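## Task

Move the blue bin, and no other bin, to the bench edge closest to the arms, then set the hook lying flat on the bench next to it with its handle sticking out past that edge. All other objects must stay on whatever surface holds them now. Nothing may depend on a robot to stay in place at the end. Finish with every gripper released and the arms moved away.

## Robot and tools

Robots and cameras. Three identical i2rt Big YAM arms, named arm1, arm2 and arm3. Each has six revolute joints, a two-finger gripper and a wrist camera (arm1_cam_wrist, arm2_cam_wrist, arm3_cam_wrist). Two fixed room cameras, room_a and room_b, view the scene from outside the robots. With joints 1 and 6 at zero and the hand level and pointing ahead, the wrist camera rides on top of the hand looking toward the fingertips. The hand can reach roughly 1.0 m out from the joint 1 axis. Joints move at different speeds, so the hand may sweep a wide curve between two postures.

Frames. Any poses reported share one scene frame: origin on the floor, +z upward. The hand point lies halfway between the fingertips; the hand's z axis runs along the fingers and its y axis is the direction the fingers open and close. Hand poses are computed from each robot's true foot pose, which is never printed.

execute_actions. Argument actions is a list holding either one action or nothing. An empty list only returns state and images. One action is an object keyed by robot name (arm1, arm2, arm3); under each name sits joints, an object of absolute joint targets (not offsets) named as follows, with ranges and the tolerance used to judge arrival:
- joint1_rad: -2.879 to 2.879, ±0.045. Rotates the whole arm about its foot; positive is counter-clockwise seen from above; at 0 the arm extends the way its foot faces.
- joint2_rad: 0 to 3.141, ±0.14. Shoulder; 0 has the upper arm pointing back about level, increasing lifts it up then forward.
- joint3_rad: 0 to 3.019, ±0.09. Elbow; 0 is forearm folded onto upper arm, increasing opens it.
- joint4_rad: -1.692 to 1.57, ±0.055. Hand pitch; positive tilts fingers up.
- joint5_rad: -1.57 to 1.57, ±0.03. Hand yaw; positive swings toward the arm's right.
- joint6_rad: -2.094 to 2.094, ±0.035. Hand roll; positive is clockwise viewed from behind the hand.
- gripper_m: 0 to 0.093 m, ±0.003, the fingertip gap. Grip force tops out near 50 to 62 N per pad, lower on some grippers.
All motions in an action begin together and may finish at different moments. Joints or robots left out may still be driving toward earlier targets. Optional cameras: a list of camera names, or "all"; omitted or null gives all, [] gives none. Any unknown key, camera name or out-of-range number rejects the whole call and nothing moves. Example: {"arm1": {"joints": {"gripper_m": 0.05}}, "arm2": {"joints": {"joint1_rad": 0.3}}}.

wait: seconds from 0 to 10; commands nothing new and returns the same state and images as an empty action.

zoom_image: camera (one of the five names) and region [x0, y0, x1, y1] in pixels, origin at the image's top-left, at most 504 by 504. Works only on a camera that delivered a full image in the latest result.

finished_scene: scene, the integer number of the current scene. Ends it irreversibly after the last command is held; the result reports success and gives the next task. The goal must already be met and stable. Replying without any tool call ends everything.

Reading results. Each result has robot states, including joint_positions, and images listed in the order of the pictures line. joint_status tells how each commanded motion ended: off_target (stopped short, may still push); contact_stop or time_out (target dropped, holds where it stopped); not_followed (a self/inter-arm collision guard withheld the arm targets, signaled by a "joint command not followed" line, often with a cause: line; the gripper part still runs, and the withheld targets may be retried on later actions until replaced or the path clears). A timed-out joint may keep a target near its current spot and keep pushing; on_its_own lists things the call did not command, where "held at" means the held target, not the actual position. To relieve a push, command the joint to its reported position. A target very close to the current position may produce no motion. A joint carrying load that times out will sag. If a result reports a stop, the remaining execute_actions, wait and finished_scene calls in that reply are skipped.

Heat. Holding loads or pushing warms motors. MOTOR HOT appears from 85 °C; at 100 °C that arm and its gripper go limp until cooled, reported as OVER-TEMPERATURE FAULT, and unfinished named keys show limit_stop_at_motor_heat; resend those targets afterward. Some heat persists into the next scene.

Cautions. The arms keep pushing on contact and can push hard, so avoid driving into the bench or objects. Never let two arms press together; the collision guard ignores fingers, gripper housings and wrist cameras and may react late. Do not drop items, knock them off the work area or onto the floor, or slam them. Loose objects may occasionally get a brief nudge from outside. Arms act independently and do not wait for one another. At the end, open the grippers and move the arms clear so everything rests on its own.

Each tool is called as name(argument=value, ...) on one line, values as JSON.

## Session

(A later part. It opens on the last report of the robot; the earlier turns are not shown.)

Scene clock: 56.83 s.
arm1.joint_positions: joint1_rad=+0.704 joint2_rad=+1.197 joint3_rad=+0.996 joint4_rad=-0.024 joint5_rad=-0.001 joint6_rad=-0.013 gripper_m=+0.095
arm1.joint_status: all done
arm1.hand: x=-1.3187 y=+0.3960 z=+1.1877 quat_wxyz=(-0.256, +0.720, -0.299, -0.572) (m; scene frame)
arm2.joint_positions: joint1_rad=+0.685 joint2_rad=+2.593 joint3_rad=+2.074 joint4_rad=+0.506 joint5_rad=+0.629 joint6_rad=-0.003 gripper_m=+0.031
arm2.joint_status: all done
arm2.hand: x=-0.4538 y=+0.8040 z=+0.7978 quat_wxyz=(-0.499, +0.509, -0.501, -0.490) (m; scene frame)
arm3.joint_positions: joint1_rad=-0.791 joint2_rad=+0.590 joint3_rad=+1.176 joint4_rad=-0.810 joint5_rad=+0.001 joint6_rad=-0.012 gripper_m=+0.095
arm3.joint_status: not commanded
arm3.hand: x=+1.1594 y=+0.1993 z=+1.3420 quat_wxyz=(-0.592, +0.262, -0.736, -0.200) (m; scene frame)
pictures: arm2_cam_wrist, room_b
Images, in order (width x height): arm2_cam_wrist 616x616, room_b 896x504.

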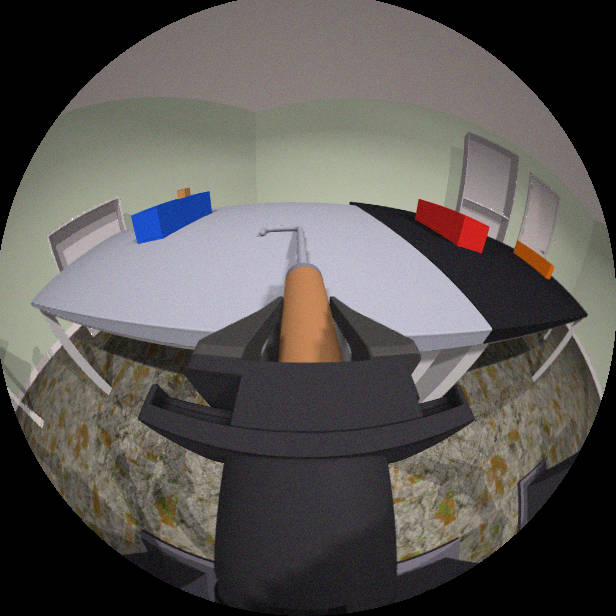

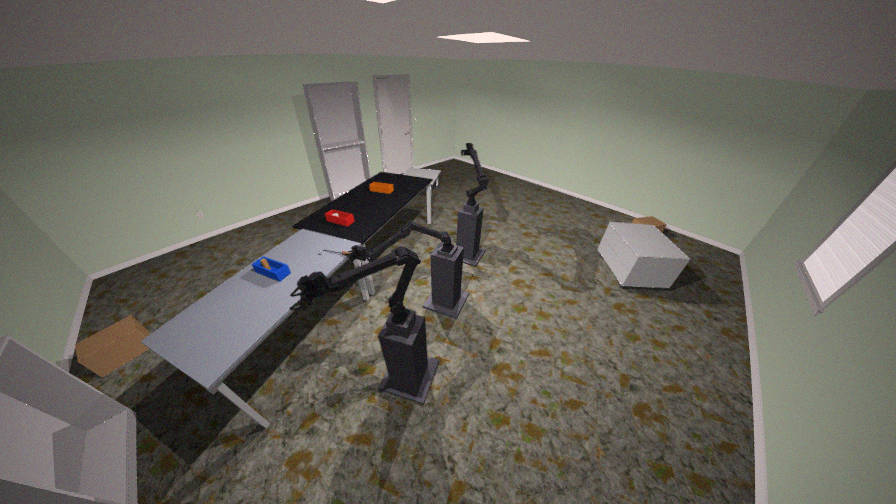

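execute_actions(actions=[{"arm2":{"joints":{"gripper_m":0.093}}}], cameras=[])

execute_actions(actions=[{"arm2":{"joints":{"joint2_rad":2.2}},"arm1":{"joints":{"joint1_rad":0.2,"joint2_rad":2.0,"joint3_rad":2.37,"joint4_rad":0.4,"joint5_rad":-0.64}}}], cameras=[])

execute_actions(actions=[{"arm2":{"joints":{"joint1_rad":-0.4,"joint2_rad":0.6,"joint3_rad":0.8}}}], cameras=[])

execute_actions(actions=[{"arm1":{"joints":{"joint1_rad":-0.695,"joint2_rad":2.66}}}], cameras=["arm1_cam_wrist","room_b"])

Scene clock: 65.93 s.
arm1.joint_positions: joint1_rad=+0.704 joint2_rad=+1.197 joint3_rad=+0.996 joint4_rad=-0.024 joint5_rad=-0.001 joint6_rad=-0.013 gripper_m=+0.095
arm1.joint_status: not commanded
arm1.hand: x=-1.3187 y=+0.3960 z=+1.1877 quat_wxyz=(-0.256, +0.720, -0.299, -0.572) (m; scene frame)
arm2.joint_positions: joint1_rad=+0.685 joint2_rad=+2.589 joint3_rad=+2.074 joint4_rad=+0.506 joint5_rad=+0.629 joint6_rad=-0.003 gripper_m=+0.093
arm2.joint_status: all done
arm2.hand: x=-0.4539 y=+0.8043 z=+0.8019 quat_wxyz=(-0.500, +0.507, -0.501, -0.492) (m; scene frame)
arm3.joint_positions: joint1_rad=-0.791 joint2_rad=+0.590 joint3_rad=+1.176 joint4_rad=-0.810 joint5_rad=+0.001 joint6_rad=-0.012 gripper_m=+0.095
arm3.joint_status: not commanded
arm3.hand: x=+1.1594 y=+0.1993 z=+1.3420 quat_wxyz=(-0.592, +0.262, -0.736, -0.200) (m; scene frame)
pictures: none
No camera images: the call's "cameras" was empty. Leave "cameras" out to get every camera's image.

Scene clock: 67.93 s.
arm1.joint_positions: joint1_rad=+0.193 joint2_rad=+2.002 joint3_rad=+2.322 joint4_rad=+0.384 joint5_rad=-0.638 joint6_rad=-0.013 gripper_m=+0.095
arm1.joint_status: all done
arm1.hand: x=-1.2209 y=+0.7016 z=+1.5197 quat_wxyz=(-0.434, +0.488, -0.011, -0.757) (m; scene frame)
arm2.joint_positions: joint1_rad=+0.685 joint2_rad=+2.202 joint3_rad=+2.119 joint4_rad=+0.525 joint5_rad=+0.629 joint6_rad=-0.003 gripper_m=+0.093
arm2.joint_status: all done
arm2.hand: x=-0.4256 y=+0.7660 z=+1.1760 quat_wxyz=(-0.513, +0.340, -0.465, -0.636) (m; scene frame)
arm3.joint_positions: joint1_rad=-0.791 joint2_rad=+0.590 joint3_rad=+1.176 joint4_rad=-0.810 joint5_rad=+0.001 joint6_rad=-0.012 gripper_m=+0.095
arm3.joint_status: not commanded
arm3.hand: x=+1.1594 y=+0.1993 z=+1.3420 quat_wxyz=(-0.592, +0.262, -0.736, -0.200) (m; scene frame)
pictures: none
No camera images: the call's "cameras" was empty. Leave "cameras" out to get every camera's image.

Scene clock: 69.83 s.
arm1.joint_positions: joint1_rad=+0.193 joint2_rad=+2.002 joint3_rad=+2.322 joint4_rad=+0.384 joint5_rad=-0.638 joint6_rad=-0.013 gripper_m=+0.095
arm1.joint_status: not commanded
arm1.hand: x=-1.2209 y=+0.7016 z=+1.5197 quat_wxyz=(-0.434, +0.488, -0.011, -0.757) (m; scene frame)
arm2.joint_positions: joint1_rad=-0.394 joint2_rad=+0.603 joint3_rad=+0.803 joint4_rad=+0.525 joint5_rad=+0.632 joint6_rad=-0.003 gripper_m=+0.093
arm2.joint_status: all done
arm2.hand: x=+0.2195 y=+0.2105 z=+1.3478 quat_wxyz=(-0.804, -0.027, -0.481, -0.348) (m; scene frame)
arm3.joint_positions: joint1_rad=-0.791 joint2_rad=+0.590 joint3_rad=+1.176 joint4_rad=-0.810 joint5_rad=+0.001 joint6_rad=-0.012 gripper_m=+0.095
arm3.joint_status: not commanded
arm3.hand: x=+1.1594 y=+0.1993 z=+1.3420 quat_wxyz=(-0.592, +0.262, -0.736, -0.200) (m; scene frame)
pictures: none
No camera images: the call's "cameras" was empty. Leave "cameras" out to get every camera's image.

Scene clock: 72.17 s.
arm1.joint_positions: joint1_rad=-0.697 joint2_rad=+2.689 joint3_rad=+2.329 joint4_rad=+0.391 joint5_rad=-0.640 joint6_rad=-0.012 gripper_m=+0.095
arm1.joint_status: all done
arm1.hand: x=-0.4379 y=+0.8232 z=+0.9280 quat_wxyz=(-0.519, +0.498, -0.482, -0.501) (m; scene frame)
arm2.joint_positions: joint1_rad=-0.394 joint2_rad=+0.603 joint3_rad=+0.803 joint4_rad=+0.525 joint5_rad=+0.632 joint6_rad=-0.003 gripper_m=+0.093
arm2.joint_status: not commanded
arm2.hand: x=+0.2195 y=+0.2105 z=+1.3478 quat_wxyz=(-0.804, -0.027, -0.481, -0.348) (m; scene frame)
arm3.joint_positions: joint1_rad=-0.791 joint2_rad=+0.590 joint3_rad=+1.176 joint4_rad=-0.810 joint5_rad=+0.001 joint6_rad=-0.012 gripper_m=+0.095
arm3.joint_status: not commanded
arm3.hand: x=+1.1594 y=+0.1993 z=+1.3420 quat_wxyz=(-0.592, +0.262, -0.736, -0.200) (m; scene frame)
pictures: arm1_cam_wrist, room_b
Images, in order (width x height): arm1_cam_wrist 616x616, room_b 896x504.

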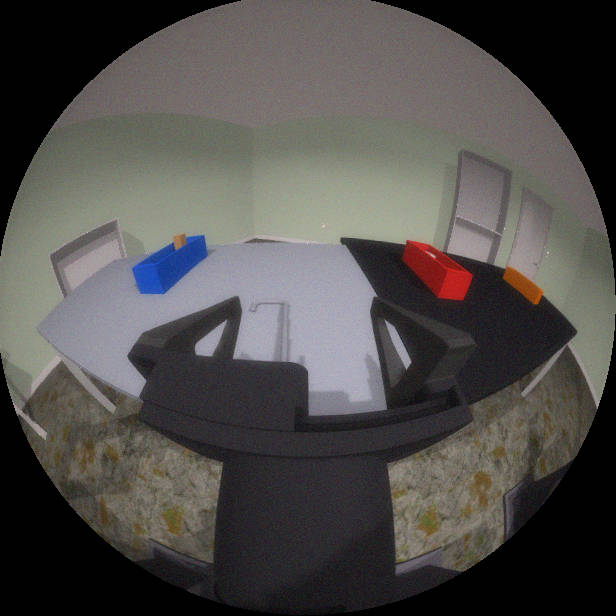

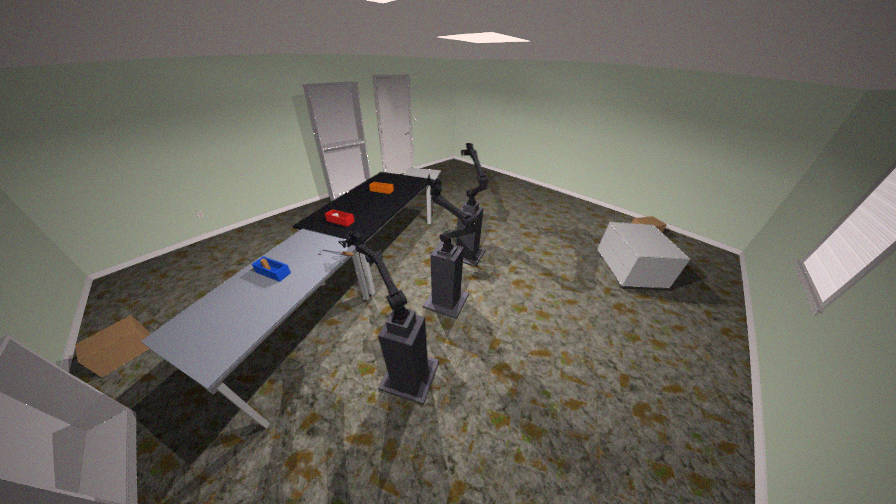

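execute_actions(actions=[{"arm1":{"joints":{"joint3_rad":2.21,"joint2_rad":2.70,"joint4_rad":0.57}}}], cameras=["arm1_cam_wrist"])

Scene clock: 75.03 s.
arm1.joint_positions: joint1_rad=-0.697 joint2_rad=+2.698 joint3_rad=+2.209 joint4_rad=+0.543 joint5_rad=-0.640 joint6_rad=-0.012 gripper_m=+0.095
arm1.joint_status: all done
arm1.hand: x=-0.4496 y=+0.8081 z=+0.8830 quat_wxyz=(-0.526, +0.496, -0.475, -0.501) (m; scene frame)
arm2.joint_positions: joint1_rad=-0.394 joint2_rad=+0.603 joint3_rad=+0.803 joint4_rad=+0.525 joint5_rad=+0.632 joint6_rad=-0.003 gripper_m=+0.093
arm2.joint_status: not commanded
arm2.hand: x=+0.2195 y=+0.2105 z=+1.3478 quat_wxyz=(-0.804, -0.027, -0.481, -0.348) (m; scene frame)
arm3.joint_positions: joint1_rad=-0.791 joint2_rad=+0.590 joint3_rad=+1.176 joint4_rad=-0.810 joint5_rad=+0.001 joint6_rad=-0.012 gripper_m=+0.095
arm3.joint_status: not commanded
arm3.hand: x=+1.1594 y=+0.1993 z=+1.3420 quat_wxyz=(-0.592, +0.262, -0.736, -0.200) (m; scene frame)
pictures: arm1_cam_wrist
Images, in order (width x height): arm1_cam_wrist 616x616.

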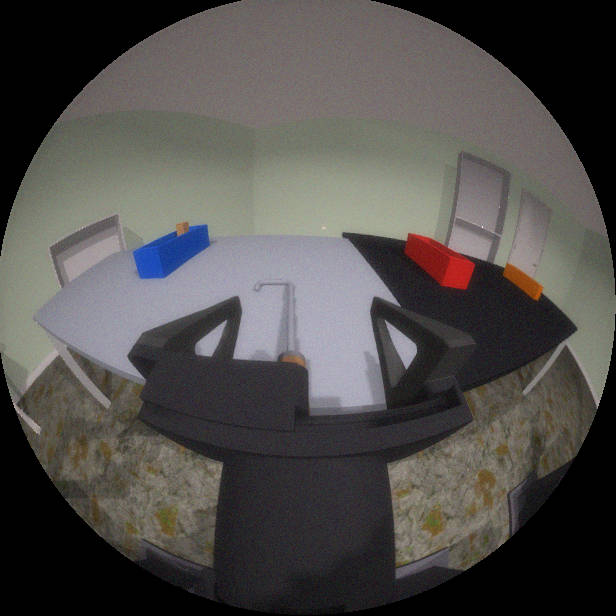

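execute_actions(actions=[{"arm1":{"joints":{"joint2_rad":2.785}}}], cameras=["arm1_cam_wrist"])

Scene clock: 80.10 s.
arm1.joint_positions: joint1_rad=-0.697 joint2_rad=+2.783 joint3_rad=+2.209 joint4_rad=+0.547 joint5_rad=-0.640 joint6_rad=-0.012 gripper_m=+0.095
arm1.joint_status: all done
arm1.hand: x=-0.4543 y=+0.8019 z=+0.8066 quat_wxyz=(-0.499, +0.501, -0.503, -0.498) (m; scene frame)
arm2.joint_positions: joint1_rad=-0.394 joint2_rad=+0.603 joint3_rad=+0.803 joint4_rad=+0.525 joint5_rad=+0.632 joint6_rad=-0.003 gripper_m=+0.093
arm2.joint_status: not commanded
arm2.hand: x=+0.2195 y=+0.2105 z=+1.3478 quat_wxyz=(-0.804, -0.027, -0.481, -0.348) (m; scene frame)
arm3.joint_positions: joint1_rad=-0.791 joint2_rad=+0.590 joint3_rad=+1.176 joint4_rad=-0.810 joint5_rad=+0.001 joint6_rad=-0.012 gripper_m=+0.095
arm3.joint_status: not commanded
arm3.hand: x=+1.1594 y=+0.1993 z=+1.3420 quat_wxyz=(-0.592, +0.262, -0.736, -0.200) (m; scene frame)
pictures: arm1_cam_wrist
Images, in order (width x height): arm1_cam_wrist 616x616.

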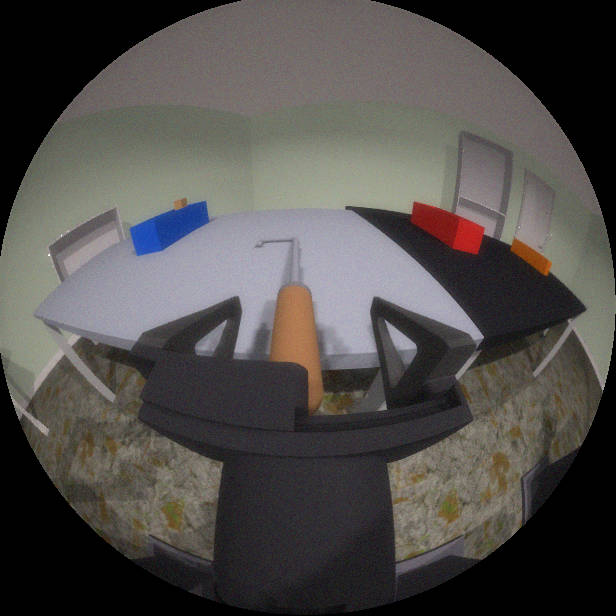

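execute_actions(actions=[{"arm1":{"joints":{"joint2_rad":2.80}}}], cameras=[])

execute_actions(actions=[{"arm1":{"joints":{"gripper_m":0}}}], cameras=["arm1_cam_wrist"])

execute_actions(actions=[{"arm1":{"joints":{"joint2_rad":2.24,"joint3_rad":1.9}}}], cameras=[])

execute_actions(actions=[{"arm1":{"joints":{"joint1_rad":-0.07,"joint3_rad":1.74,"joint5_rad":0}}}], cameras=["arm1_cam_wrist","room_b","room_a"])

Scene clock: 84.93 s.
arm1.joint_positions: joint1_rad=-0.697 joint2_rad=+2.783 joint3_rad=+2.209 joint4_rad=+0.547 joint5_rad=-0.640 joint6_rad=-0.012 gripper_m=+0.095
arm1.joint_status: all done
arm1.hand: x=-0.4543 y=+0.8019 z=+0.8066 quat_wxyz=(-0.499, +0.501, -0.503, -0.498) (m; scene frame)
arm2.joint_positions: joint1_rad=-0.394 joint2_rad=+0.603 joint3_rad=+0.803 joint4_rad=+0.525 joint5_rad=+0.632 joint6_rad=-0.003 gripper_m=+0.093
arm2.joint_status: not commanded
arm2.hand: x=+0.2195 y=+0.2105 z=+1.3478 quat_wxyz=(-0.804, -0.027, -0.481, -0.348) (m; scene frame)
arm3.joint_positions: joint1_rad=-0.791 joint2_rad=+0.590 joint3_rad=+1.176 joint4_rad=-0.810 joint5_rad=+0.001 joint6_rad=-0.012 gripper_m=+0.095
arm3.joint_status: not commanded
arm3.hand: x=+1.1594 y=+0.1993 z=+1.3420 quat_wxyz=(-0.592, +0.262, -0.736, -0.200) (m; scene frame)
pictures: none
No camera images: the call's "cameras" was empty. Leave "cameras" out to get every camera's image.

Scene clock: 85.67 s.
arm1.joint_positions: joint1_rad=-0.697 joint2_rad=+2.783 joint3_rad=+2.209 joint4_rad=+0.547 joint5_rad=-0.640 joint6_rad=-0.010 gripper_m=+0.029
arm1.joint_status: gripper_m off_target (ended at +0.029, target +0.000)
arm1.hand: x=-0.4546 y=+0.8021 z=+0.8066 quat_wxyz=(-0.498, +0.501, -0.503, -0.498) (m; scene frame)
arm2.joint_positions: joint1_rad=-0.394 joint2_rad=+0.603 joint3_rad=+0.803 joint4_rad=+0.525 joint5_rad=+0.632 joint6_rad=-0.003 gripper_m=+0.093
arm2.joint_status: not commanded
arm2.hand: x=+0.2195 y=+0.2105 z=+1.3478 quat_wxyz=(-0.804, -0.027, -0.481, -0.348) (m; scene frame)
arm3.joint_positions: joint1_rad=-0.791 joint2_rad=+0.590 joint3_rad=+1.176 joint4_rad=-0.810 joint5_rad=+0.001 joint6_rad=-0.012 gripper_m=+0.095
arm3.joint_status: not commanded
arm3.hand: x=+1.1594 y=+0.1993 z=+1.3420 quat_wxyz=(-0.592, +0.262, -0.736, -0.200) (m; scene frame)
pictures: arm1_cam_wrist
Images, in order (width x height): arm1_cam_wrist 616x616.

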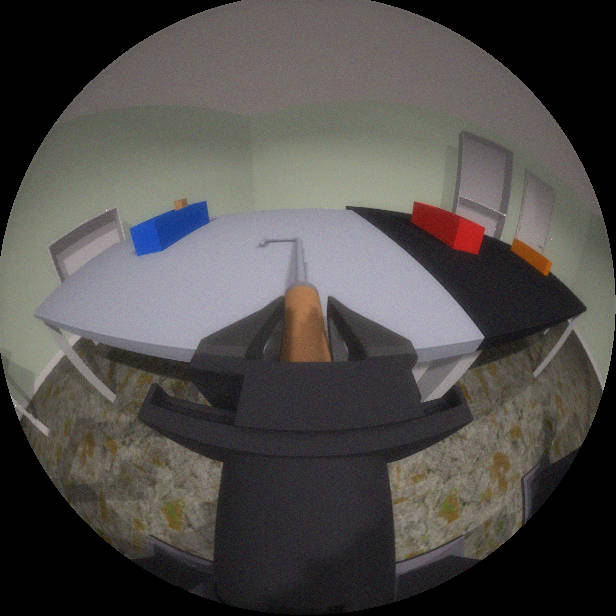

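Scene clock: 87.67 s.
arm1.joint_positions: joint1_rad=-0.697 joint2_rad=+2.264 joint3_rad=+1.877 joint4_rad=+0.558 joint5_rad=-0.640 joint6_rad=-0.009 gripper_m=+0.028
arm1.joint_status: all done
arm1.hand: x=-0.4881 y=+0.7546 z=+1.0898 quat_wxyz=(-0.565, +0.488, -0.432, -0.506) (m; scene frame)
arm2.joint_positions: joint1_rad=-0.394 joint2_rad=+0.603 joint3_rad=+0.803 joint4_rad=+0.525 joint5_rad=+0.632 joint6_rad=-0.003 gripper_m=+0.093
arm2.joint_status: not commanded
arm2.hand: x=+0.2195 y=+0.2105 z=+1.3478 quat_wxyz=(-0.804, -0.027, -0.481, -0.348) (m; scene frame)
arm3.joint_positions: joint1_rad=-0.791 joint2_rad=+0.590 joint3_rad=+1.176 joint4_rad=-0.810 joint5_rad=+0.001 joint6_rad=-0.012 gripper_m=+0.095
arm3.joint_status: not commanded
arm3.hand: x=+1.1594 y=+0.1993 z=+1.3420 quat_wxyz=(-0.592, +0.262, -0.736, -0.200) (m; scene frame)
pictures: none
No camera images: the call's "cameras" was empty. Leave "cameras" out to get every camera's image.

Scene clock: 89.60 s.
arm1.joint_positions: joint1_rad=-0.083 joint2_rad=+2.236 joint3_rad=+1.747 joint4_rad=+0.573 joint5_rad=+0.001 joint6_rad=+0.008 gripper_m=+0.028
arm1.joint_status: all done
arm1.hand: x=-0.9065 y=+0.8816 z=+1.0476 quat_wxyz=(-0.531, +0.467, -0.483, -0.518) (m; scene frame)
arm2.joint_positions: joint1_rad=-0.394 joint2_rad=+0.603 joint3_rad=+0.803 joint4_rad=+0.525 joint5_rad=+0.632 joint6_rad=-0.003 gripper_m=+0.093
arm2.joint_status: not commanded
arm2.hand: x=+0.2195 y=+0.2105 z=+1.3478 quat_wxyz=(-0.804, -0.027, -0.481, -0.348) (m; scene frame)
arm3.joint_positions: joint1_rad=-0.791 joint2_rad=+0.590 joint3_rad=+1.176 joint4_rad=-0.810 joint5_rad=+0.001 joint6_rad=-0.012 gripper_m=+0.095
arm3.joint_status: not commanded
arm3.hand: x=+1.1594 y=+0.1993 z=+1.3420 quat_wxyz=(-0.592, +0.262, -0.736, -0.200) (m; scene frame)
pictures: arm1_cam_wrist, room_a, room_b
Images, in order (width x height): arm1_cam_wrist 616x616, room_a 896x504, room_b 896x504.

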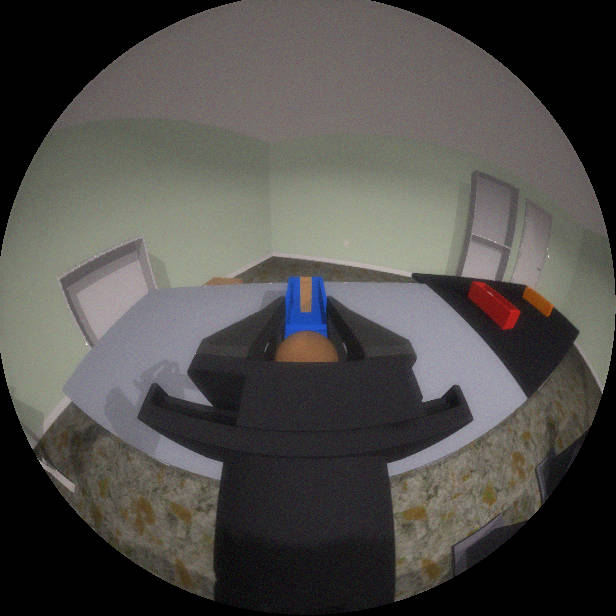

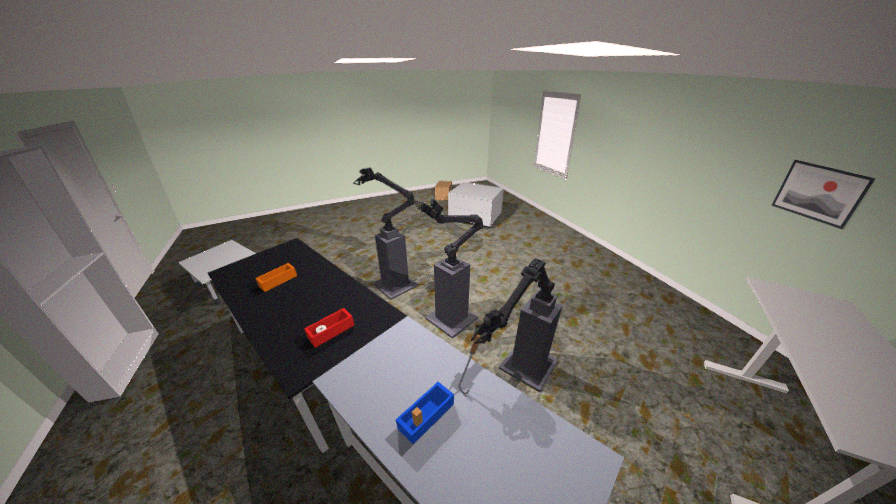

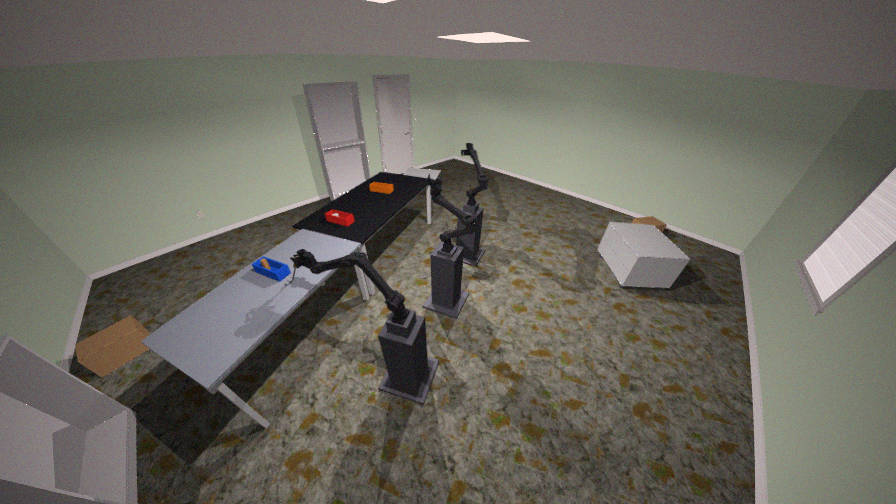

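execute_actions(actions=[{"arm1":{"joints":{"joint2_rad":2.13,"joint3_rad":1.45,"joint4_rad":0.73}}}], cameras=[])

execute_actions(actions=[{"arm1":{"joints":{"joint2_rad":2.07,"joint3_rad":1.21,"joint4_rad":0.9}}}], cameras=["arm1_cam_wrist","room_b"])

zoom_image(camera="room_b", region=[240,240,400,330])

Scene clock: 95.30 s.
arm1.joint_positions: joint1_rad=-0.082 joint2_rad=+2.159 joint3_rad=+1.457 joint4_rad=+0.715 joint5_rad=+0.001 joint6_rad=+0.008 gripper_m=+0.028
arm1.joint_status: all done
arm1.hand: x=-0.9091 y=+0.8172 z=+0.9831 quat_wxyz=(-0.513, +0.485, -0.501, -0.501) (m; scene frame)
arm2.joint_positions: joint1_rad=-0.394 joint2_rad=+0.603 joint3_rad=+0.803 joint4_rad=+0.525 joint5_rad=+0.632 joint6_rad=-0.003 gripper_m=+0.093
arm2.joint_status: not commanded
arm2.hand: x=+0.2195 y=+0.2105 z=+1.3478 quat_wxyz=(-0.804, -0.027, -0.481, -0.348) (m; scene frame)
arm3.joint_positions: joint1_rad=-0.791 joint2_rad=+0.590 joint3_rad=+1.176 joint4_rad=-0.810 joint5_rad=+0.001 joint6_rad=-0.012 gripper_m=+0.095
arm3.joint_status: not commanded
arm3.hand: x=+1.1594 y=+0.1993 z=+1.3420 quat_wxyz=(-0.592, +0.262, -0.736, -0.200) (m; scene frame)
pictures: none
No camera images: the call's "cameras" was empty. Leave "cameras" out to get every camera's image.

Scene clock: 96.33 s.
arm1.joint_positions: joint1_rad=-0.081 joint2_rad=+2.104 joint3_rad=+1.211 joint4_rad=+0.878 joint5_rad=+0.001 joint6_rad=+0.008 gripper_m=+0.028
arm1.joint_status: all done
arm1.hand: x=-0.9117 y=+0.7503 z=+0.9385 quat_wxyz=(-0.506, +0.492, -0.508, -0.494) (m; scene frame)
arm2.joint_positions: joint1_rad=-0.394 joint2_rad=+0.603 joint3_rad=+0.803 joint4_rad=+0.525 joint5_rad=+0.632 joint6_rad=-0.003 gripper_m=+0.093
arm2.joint_status: not commanded
arm2.hand: x=+0.2195 y=+0.2105 z=+1.3478 quat_wxyz=(-0.804, -0.027, -0.481, -0.348) (m; scene frame)
arm3.joint_positions: joint1_rad=-0.791 joint2_rad=+0.590 joint3_rad=+1.176 joint4_rad=-0.810 joint5_rad=+0.001 joint6_rad=-0.012 gripper_m=+0.095
arm3.joint_status: not commanded
arm3.hand: x=+1.1594 y=+0.1993 z=+1.3420 quat_wxyz=(-0.592, +0.262, -0.736, -0.200) (m; scene frame)
pictures: arm1_cam_wrist, room_b
Images, in order (width x height): arm1_cam_wrist 616x616, room_b 896x504.

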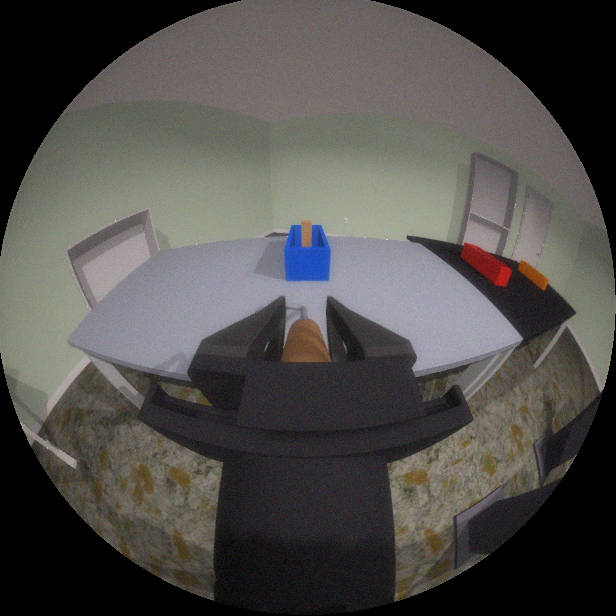

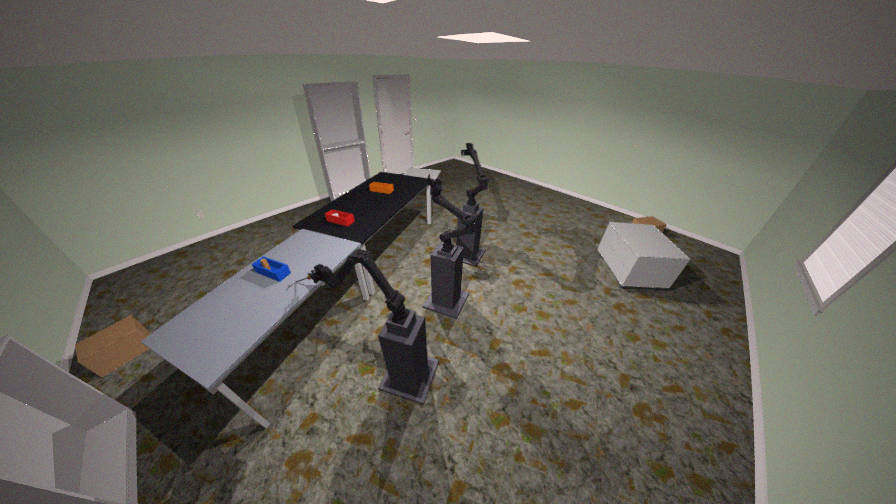

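Region (240, 240, 400, 330) of room_b's 896x504 image, scaled by 3.150, with more detail than that image has; it fills the top 284 rows of this view, and the rest is white.

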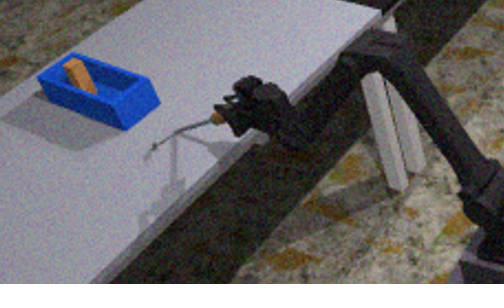

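execute_actions(actions=[{"arm1":{"joints":{"joint2_rad":2.43,"joint3_rad":1.47,"joint4_rad":1.02}}}], cameras=["arm1_cam_wrist","room_b"])

zoom_image(camera="room_b", region=[240,240,400,330])

Scene clock: 99.70 s.
arm1.joint_positions: joint1_rad=-0.079 joint2_rad=+2.442 joint3_rad=+1.429 joint4_rad=+1.003 joint5_rad=+0.000 joint6_rad=+0.008 gripper_m=+0.028
arm1.joint_status: all done
arm1.hand: x=-0.9111 y=+0.7972 z=+0.8143 quat_wxyz=(-0.507, +0.491, -0.506, -0.496) (m; scene frame)
arm2.joint_positions: joint1_rad=-0.394 joint2_rad=+0.603 joint3_rad=+0.803 joint4_rad=+0.525 joint5_rad=+0.632 joint6_rad=-0.003 gripper_m=+0.093
arm2.joint_status: not commanded
arm2.hand: x=+0.2195 y=+0.2105 z=+1.3478 quat_wxyz=(-0.804, -0.027, -0.481, -0.348) (m; scene frame)
arm3.joint_positions: joint1_rad=-0.791 joint2_rad=+0.590 joint3_rad=+1.176 joint4_rad=-0.810 joint5_rad=+0.001 joint6_rad=-0.012 gripper_m=+0.095
arm3.joint_status: not commanded
arm3.hand: x=+1.1594 y=+0.1993 z=+1.3420 quat_wxyz=(-0.592, +0.262, -0.736, -0.200) (m; scene frame)
pictures: arm1_cam_wrist, room_b
Images, in order (width x height): arm1_cam_wrist 616x616, room_b 896x504.

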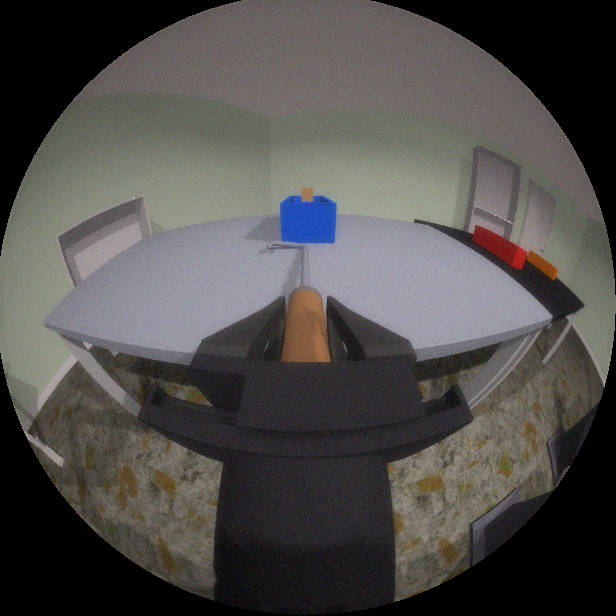

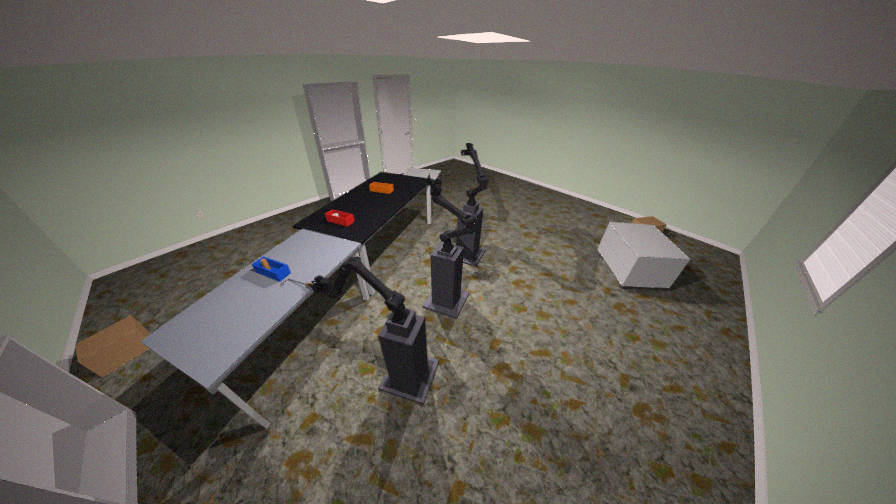

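Region (240, 240, 400, 330) of room_b's 896x504 image, scaled by 3.150, with more detail than that image has; it fills the top 284 rows of this view, and the rest is white.

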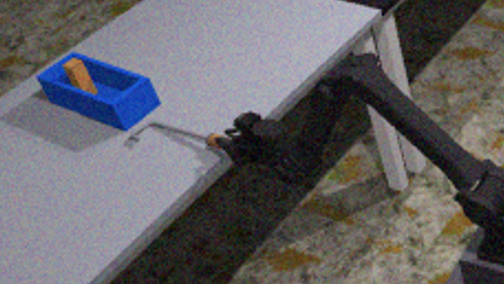

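execute_actions(actions=[{"arm1":{"joints":{"gripper_m":0.06,"joint4_rad":0.92}}}], cameras=["arm1_cam_wrist"])

Scene clock: 101.77 s.
arm1.joint_positions: joint1_rad=-0.079 joint2_rad=+2.442 joint3_rad=+1.429 joint4_rad=+0.936 joint5_rad=+0.000 joint6_rad=+0.008 gripper_m=+0.060
arm1.joint_status: all done
arm1.hand: x=-0.9110 y=+0.7967 z=+0.7978 quat_wxyz=(-0.489, +0.508, -0.523, -0.479) (m; scene frame)
arm2.joint_positions: joint1_rad=-0.394 joint2_rad=+0.603 joint3_rad=+0.803 joint4_rad=+0.525 joint5_rad=+0.632 joint6_rad=-0.003 gripper_m=+0.093
arm2.joint_status: not commanded
arm2.hand: x=+0.2195 y=+0.2105 z=+1.3478 quat_wxyz=(-0.804, -0.027, -0.481, -0.348) (m; scene frame)
arm3.joint_positions: joint1_rad=-0.791 joint2_rad=+0.590 joint3_rad=+1.176 joint4_rad=-0.810 joint5_rad=+0.001 joint6_rad=-0.012 gripper_m=+0.095
arm3.joint_status: not commanded
arm3.hand: x=+1.1594 y=+0.1993 z=+1.3420 quat_wxyz=(-0.592, +0.262, -0.736, -0.200) (m; scene frame)
pictures: arm1_cam_wrist
Images, in order (width x height): arm1_cam_wrist 616x616.

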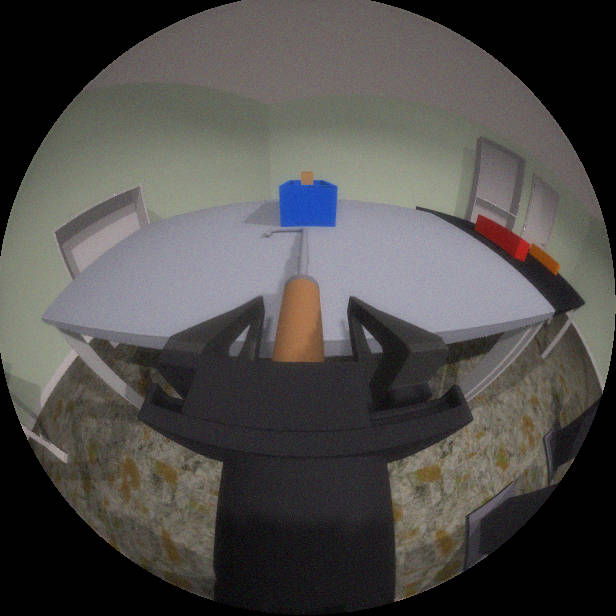

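Slightly lower still.

execute_actions(actions=[{"arm1":{"joints":{"joint2_rad":2.475,"joint4_rad":1.0}}}], cameras=[])

execute_actions(actions=[{"arm1":{"joints":{"gripper_m":0}}}], cameras=["arm1_cam_wrist"])

Scene clock: 104.73 s.
arm1.joint_positions: joint1_rad=-0.079 joint2_rad=+2.454 joint3_rad=+1.429 joint4_rad=+0.970 joint5_rad=+0.000 joint6_rad=+0.008 gripper_m=+0.060
arm1.joint_status: all done
arm1.hand: x=-0.9110 y=+0.7954 z=+0.7963 quat_wxyz=(-0.495, +0.502, -0.518, -0.485) (m; scene frame)
arm2.joint_positions: joint1_rad=-0.394 joint2_rad=+0.603 joint3_rad=+0.803 joint4_rad=+0.525 joint5_rad=+0.632 joint6_rad=-0.003 gripper_m=+0.093
arm2.joint_status: not commanded
arm2.hand: x=+0.2195 y=+0.2105 z=+1.3478 quat_wxyz=(-0.804, -0.027, -0.481, -0.348) (m; scene frame)
arm3.joint_positions: joint1_rad=-0.791 joint2_rad=+0.590 joint3_rad=+1.176 joint4_rad=-0.810 joint5_rad=+0.001 joint6_rad=-0.012 gripper_m=+0.095
arm3.joint_status: not commanded
arm3.hand: x=+1.1594 y=+0.1993 z=+1.3420 quat_wxyz=(-0.592, +0.262, -0.736, -0.200) (m; scene frame)
pictures: none
No camera images: the call's "cameras" was empty. Leave "cameras" out to get every camera's image.

Scene clock: 105.37 s.
arm1.joint_positions: joint1_rad=-0.079 joint2_rad=+2.454 joint3_rad=+1.429 joint4_rad=+0.971 joint5_rad=-0.001 joint6_rad=+0.007 gripper_m=+0.030
arm1.joint_status: gripper_m off_target (ended at +0.030, target +0.000)
arm1.hand: x=-0.9115 y=+0.7954 z=+0.7964 quat_wxyz=(-0.495, +0.503, -0.517, -0.485) (m; scene frame)
arm2.joint_positions: joint1_rad=-0.394 joint2_rad=+0.603 joint3_rad=+0.803 joint4_rad=+0.525 joint5_rad=+0.632 joint6_rad=-0.003 gripper_m=+0.093
arm2.joint_status: not commanded
arm2.hand: x=+0.2195 y=+0.2105 z=+1.3478 quat_wxyz=(-0.804, -0.027, -0.481, -0.348) (m; scene frame)
arm3.joint_positions: joint1_rad=-0.791 joint2_rad=+0.590 joint3_rad=+1.176 joint4_rad=-0.810 joint5_rad=+0.001 joint6_rad=-0.012 gripper_m=+0.095
arm3.joint_status: not commanded
arm3.hand: x=+1.1594 y=+0.1993 z=+1.3420 quat_wxyz=(-0.592, +0.262, -0.736, -0.200) (m; scene frame)
pictures: arm1_cam_wrist
Images, in order (width x height): arm1_cam_wrist 616x616.

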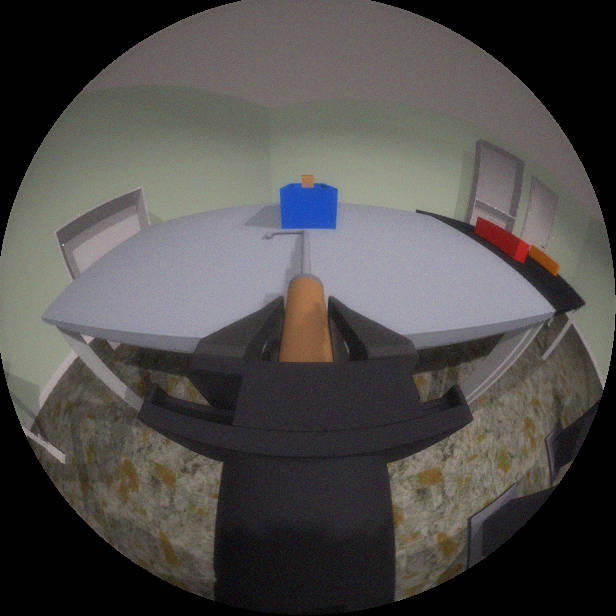

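execute_actions(actions=[{"arm1":{"joints":{"joint2_rad":2.3}}}], cameras=["arm1_cam_wrist"])

Scene clock: 107.47 s.
arm1.joint_positions: joint1_rad=-0.079 joint2_rad=+2.371 joint3_rad=+1.429 joint4_rad=+0.971 joint5_rad=-0.001 joint6_rad=+0.007 gripper_m=+0.030
arm1.joint_status: all done
arm1.hand: x=-0.9115 y=+0.8044 z=+0.8621 quat_wxyz=(-0.516, +0.482, -0.496, -0.506) (m; scene frame)
arm2.joint_positions: joint1_rad=-0.394 joint2_rad=+0.603 joint3_rad=+0.803 joint4_rad=+0.525 joint5_rad=+0.632 joint6_rad=-0.003 gripper_m=+0.093
arm2.joint_status: not commanded
arm2.hand: x=+0.2195 y=+0.2105 z=+1.3478 quat_wxyz=(-0.804, -0.027, -0.481, -0.348) (m; scene frame)
arm3.joint_positions: joint1_rad=-0.791 joint2_rad=+0.590 joint3_rad=+1.176 joint4_rad=-0.810 joint5_rad=+0.001 joint6_rad=-0.012 gripper_m=+0.095
arm3.joint_status: not commanded
arm3.hand: x=+1.1594 y=+0.1993 z=+1.3420 quat_wxyz=(-0.592, +0.262, -0.736, -0.200) (m; scene frame)
pictures: arm1_cam_wrist
Images, in order (width x height): arm1_cam_wrist 616x616.

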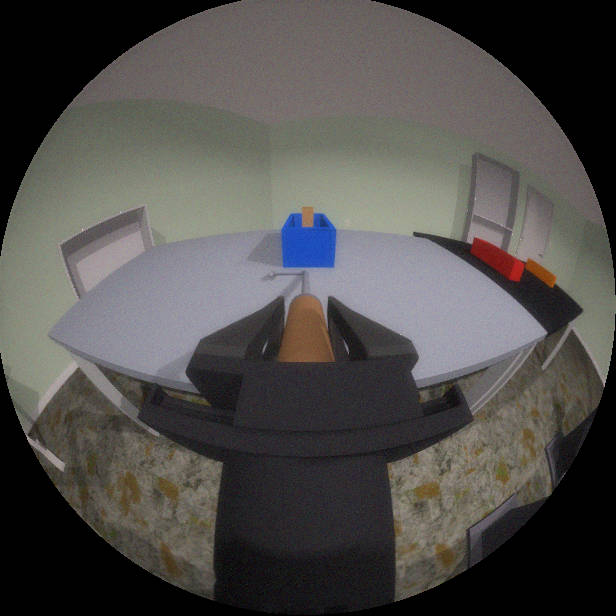

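execute_actions(actions=[{"arm1":{"joints":{"joint2_rad":2.45}}}], cameras=[])

execute_actions(actions=[{"arm1":{"joints":{"gripper_m":0.06,"joint3_rad":1.40}}}], cameras=["arm1_cam_wrist"])

Scene clock: 110.47 s.
arm1.joint_positions: joint1_rad=-0.079 joint2_rad=+2.442 joint3_rad=+1.429 joint4_rad=+0.985 joint5_rad=-0.001 joint6_rad=+0.007 gripper_m=+0.030
arm1.joint_status: all done
arm1.hand: x=-0.9118 y=+0.7971 z=+0.8094 quat_wxyz=(-0.501, +0.496, -0.510, -0.492) (m; scene frame)
arm2.joint_positions: joint1_rad=-0.394 joint2_rad=+0.603 joint3_rad=+0.803 joint4_rad=+0.525 joint5_rad=+0.632 joint6_rad=-0.003 gripper_m=+0.093
arm2.joint_status: not commanded
arm2.hand: x=+0.2195 y=+0.2105 z=+1.3478 quat_wxyz=(-0.804, -0.027, -0.481, -0.348) (m; scene frame)
arm3.joint_positions: joint1_rad=-0.791 joint2_rad=+0.590 joint3_rad=+1.176 joint4_rad=-0.810 joint5_rad=+0.001 joint6_rad=-0.012 gripper_m=+0.095
arm3.joint_status: not commanded
arm3.hand: x=+1.1594 y=+0.1993 z=+1.3420 quat_wxyz=(-0.592, +0.262, -0.736, -0.200) (m; scene frame)
pictures: none
No camera images: the call's "cameras" was empty. Leave "cameras" out to get every camera's image.

Scene clock: 111.17 s.
arm1.joint_positions: joint1_rad=-0.079 joint2_rad=+2.442 joint3_rad=+1.404 joint4_rad=+0.985 joint5_rad=-0.001 joint6_rad=+0.007 gripper_m=+0.060
arm1.joint_status: all done
arm1.hand: x=-0.9120 y=+0.7891 z=+0.7984 quat_wxyz=(-0.495, +0.502, -0.517, -0.485) (m; scene frame)
arm2.joint_positions: joint1_rad=-0.394 joint2_rad=+0.603 joint3_rad=+0.803 joint4_rad=+0.525 joint5_rad=+0.632 joint6_rad=-0.003 gripper_m=+0.093
arm2.joint_status: not commanded
arm2.hand: x=+0.2195 y=+0.2105 z=+1.3478 quat_wxyz=(-0.804, -0.027, -0.481, -0.348) (m; scene frame)
arm3.joint_positions: joint1_rad=-0.791 joint2_rad=+0.590 joint3_rad=+1.176 joint4_rad=-0.810 joint5_rad=+0.001 joint6_rad=-0.012 gripper_m=+0.095
arm3.joint_status: not commanded
arm3.hand: x=+1.1594 y=+0.1993 z=+1.3420 quat_wxyz=(-0.592, +0.262, -0.736, -0.200) (m; scene frame)
pictures: arm1_cam_wrist
Images, in order (width x height): arm1_cam_wrist 616x616.

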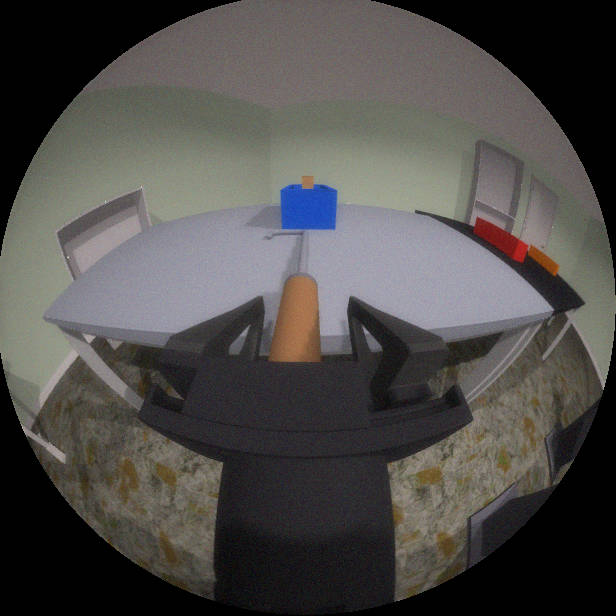

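execute_actions(actions=[{"arm1":{"joints":{"joint4_rad":0.91}}}], cameras=[])

execute_actions(actions=[{"arm1":{"joints":{"gripper_m":0}}}], cameras=["arm1_cam_wrist"])

execute_actions(actions=[{"arm1":{"joints":{"joint2_rad":2.32}}}], cameras=["arm1_cam_wrist"])

Scene clock: 114.17 s.
arm1.joint_positions: joint1_rad=-0.079 joint2_rad=+2.442 joint3_rad=+1.404 joint4_rad=+0.926 joint5_rad=-0.001 joint6_rad=+0.007 gripper_m=+0.060
arm1.joint_status: all done
arm1.hand: x=-0.9119 y=+0.7881 z=+0.7841 quat_wxyz=(-0.480, +0.516, -0.531, -0.470) (m; scene frame)
arm2.joint_positions: joint1_rad=-0.394 joint2_rad=+0.603 joint3_rad=+0.803 joint4_rad=+0.525 joint5_rad=+0.632 joint6_rad=-0.003 gripper_m=+0.093
arm2.joint_status: not commanded
arm2.hand: x=+0.2195 y=+0.2105 z=+1.3478 quat_wxyz=(-0.804, -0.027, -0.481, -0.348) (m; scene frame)
arm3.joint_positions: joint1_rad=-0.791 joint2_rad=+0.590 joint3_rad=+1.176 joint4_rad=-0.810 joint5_rad=+0.001 joint6_rad=-0.012 gripper_m=+0.095
arm3.joint_status: not commanded
arm3.hand: x=+1.1594 y=+0.1993 z=+1.3420 quat_wxyz=(-0.592, +0.262, -0.736, -0.200) (m; scene frame)
pictures: none
No camera images: the call's "cameras" was empty. Leave "cameras" out to get every camera's image.

Scene clock: 114.80 s.
arm1.joint_positions: joint1_rad=-0.078 joint2_rad=+2.442 joint3_rad=+1.404 joint4_rad=+0.926 joint5_rad=-0.002 joint6_rad=+0.007 gripper_m=+0.031
arm1.joint_status: gripper_m off_target (ended at +0.031, target +0.000)
arm1.hand: x=-0.9124 y=+0.7881 z=+0.7841 quat_wxyz=(-0.480, +0.517, -0.531, -0.471) (m; scene frame)
arm2.joint_positions: joint1_rad=-0.394 joint2_rad=+0.603 joint3_rad=+0.803 joint4_rad=+0.525 joint5_rad=+0.632 joint6_rad=-0.003 gripper_m=+0.093
arm2.joint_status: not commanded
arm2.hand: x=+0.2195 y=+0.2105 z=+1.3478 quat_wxyz=(-0.804, -0.027, -0.481, -0.348) (m; scene frame)
arm3.joint_positions: joint1_rad=-0.791 joint2_rad=+0.590 joint3_rad=+1.176 joint4_rad=-0.810 joint5_rad=+0.001 joint6_rad=-0.012 gripper_m=+0.095
arm3.joint_status: not commanded
arm3.hand: x=+1.1594 y=+0.1993 z=+1.3420 quat_wxyz=(-0.592, +0.262, -0.736, -0.200) (m; scene frame)
pictures: arm1_cam_wrist
Images, in order (width x height): arm1_cam_wrist 616x616.

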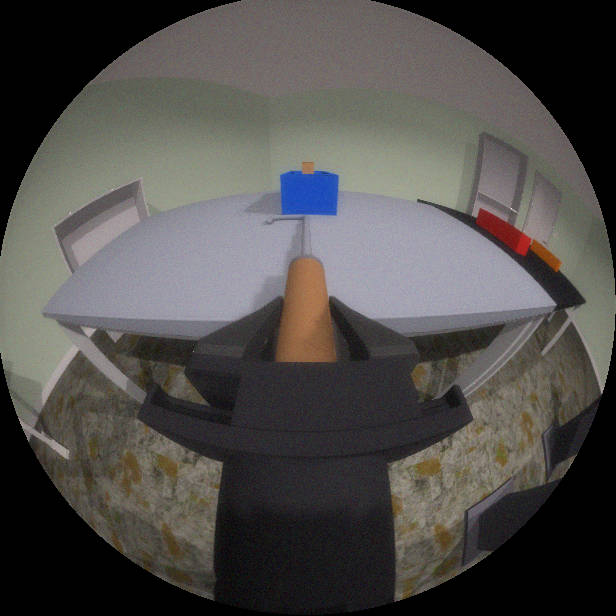

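Scene clock: 115.87 s.
arm1.joint_positions: joint1_rad=-0.078 joint2_rad=+2.399 joint3_rad=+1.388 joint4_rad=+0.901 joint5_rad=-0.002 joint6_rad=+0.007 gripper_m=+0.031
arm1.joint_status: all done
arm1.hand: x=-0.9124 y=+0.7882 z=+0.8044 quat_wxyz=(-0.480, +0.516, -0.530, -0.471) (m; scene frame)
arm2.joint_positions: joint1_rad=-0.394 joint2_rad=+0.603 joint3_rad=+0.803 joint4_rad=+0.525 joint5_rad=+0.632 joint6_rad=-0.003 gripper_m=+0.093
arm2.joint_status: not commanded
arm2.hand: x=+0.2195 y=+0.2105 z=+1.3478 quat_wxyz=(-0.804, -0.027, -0.481, -0.348) (m; scene frame)
arm3.joint_positions: joint1_rad=-0.791 joint2_rad=+0.590 joint3_rad=+1.176 joint4_rad=-0.810 joint5_rad=+0.001 joint6_rad=-0.012 gripper_m=+0.095
arm3.joint_status: not commanded
arm3.hand: x=+1.1594 y=+0.1993 z=+1.3420 quat_wxyz=(-0.592, +0.262, -0.736, -0.200) (m; scene frame)
pictures: arm1_cam_wrist
Images, in order (width x height): arm1_cam_wrist 616x616.

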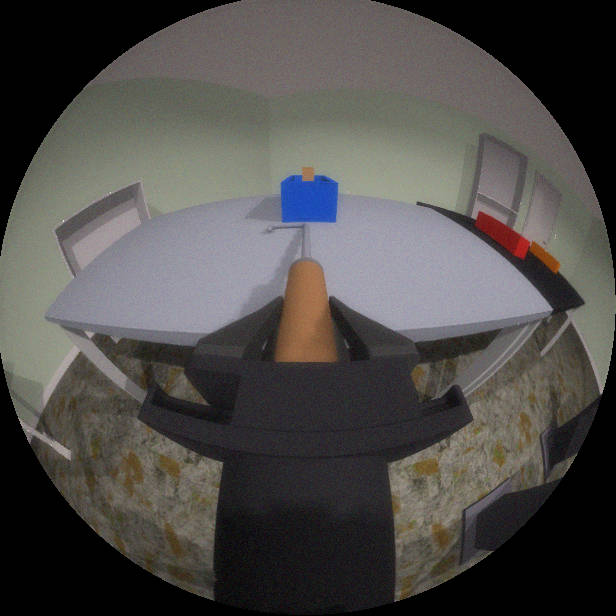

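Lift while rolling.

execute_actions(actions=[{"arm1":{"joints":{"joint2_rad":2.1,"joint6_rad":-1.57}}}], cameras=["arm1_cam_wrist","room_b"])

Scene clock: 119.30 s.
arm1.joint_positions: joint1_rad=-0.077 joint2_rad=+2.130 joint3_rad=+1.369 joint4_rad=+0.889 joint5_rad=+0.000 joint6_rad=-1.537 gripper_m=+0.031
arm1.joint_status: all done
arm1.hand: x=-0.9136 y=+0.7920 z=+1.0013 quat_wxyz=(-0.756, +0.655, -0.017, -0.003) (m; scene frame)
arm2.joint_positions: joint1_rad=-0.394 joint2_rad=+0.603 joint3_rad=+0.803 joint4_rad=+0.525 joint5_rad=+0.632 joint6_rad=-0.003 gripper_m=+0.093
arm2.joint_status: not commanded
arm2.hand: x=+0.2195 y=+0.2105 z=+1.3478 quat_wxyz=(-0.804, -0.027, -0.481, -0.348) (m; scene frame)
arm3.joint_positions: joint1_rad=-0.791 joint2_rad=+0.590 joint3_rad=+1.176 joint4_rad=-0.810 joint5_rad=+0.001 joint6_rad=-0.012 gripper_m=+0.095
arm3.joint_status: not commanded
arm3.hand: x=+1.1594 y=+0.1993 z=+1.3420 quat_wxyz=(-0.592, +0.262, -0.736, -0.200) (m; scene frame)
pictures: arm1_cam_wrist, room_b
Images, in order (width x height): arm1_cam_wrist 616x616, room_b 896x504.

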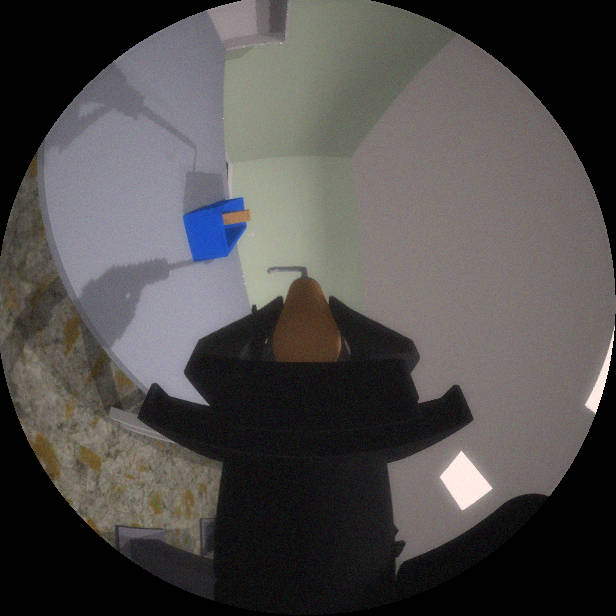

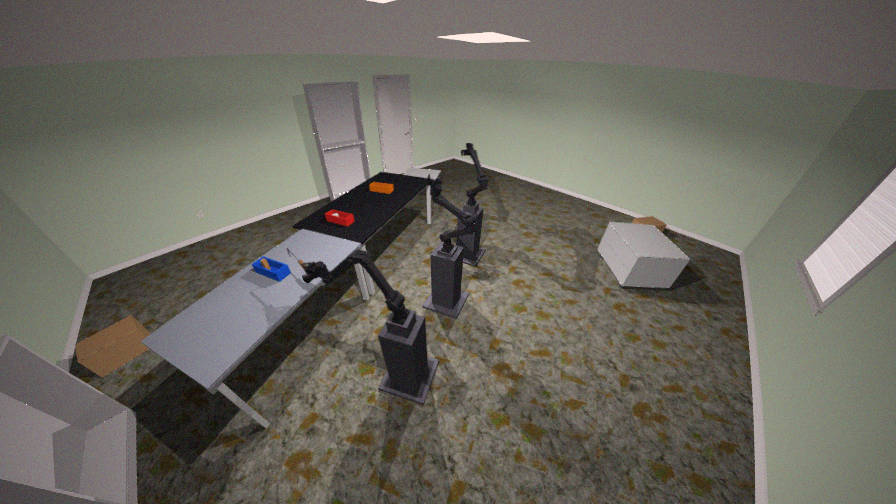

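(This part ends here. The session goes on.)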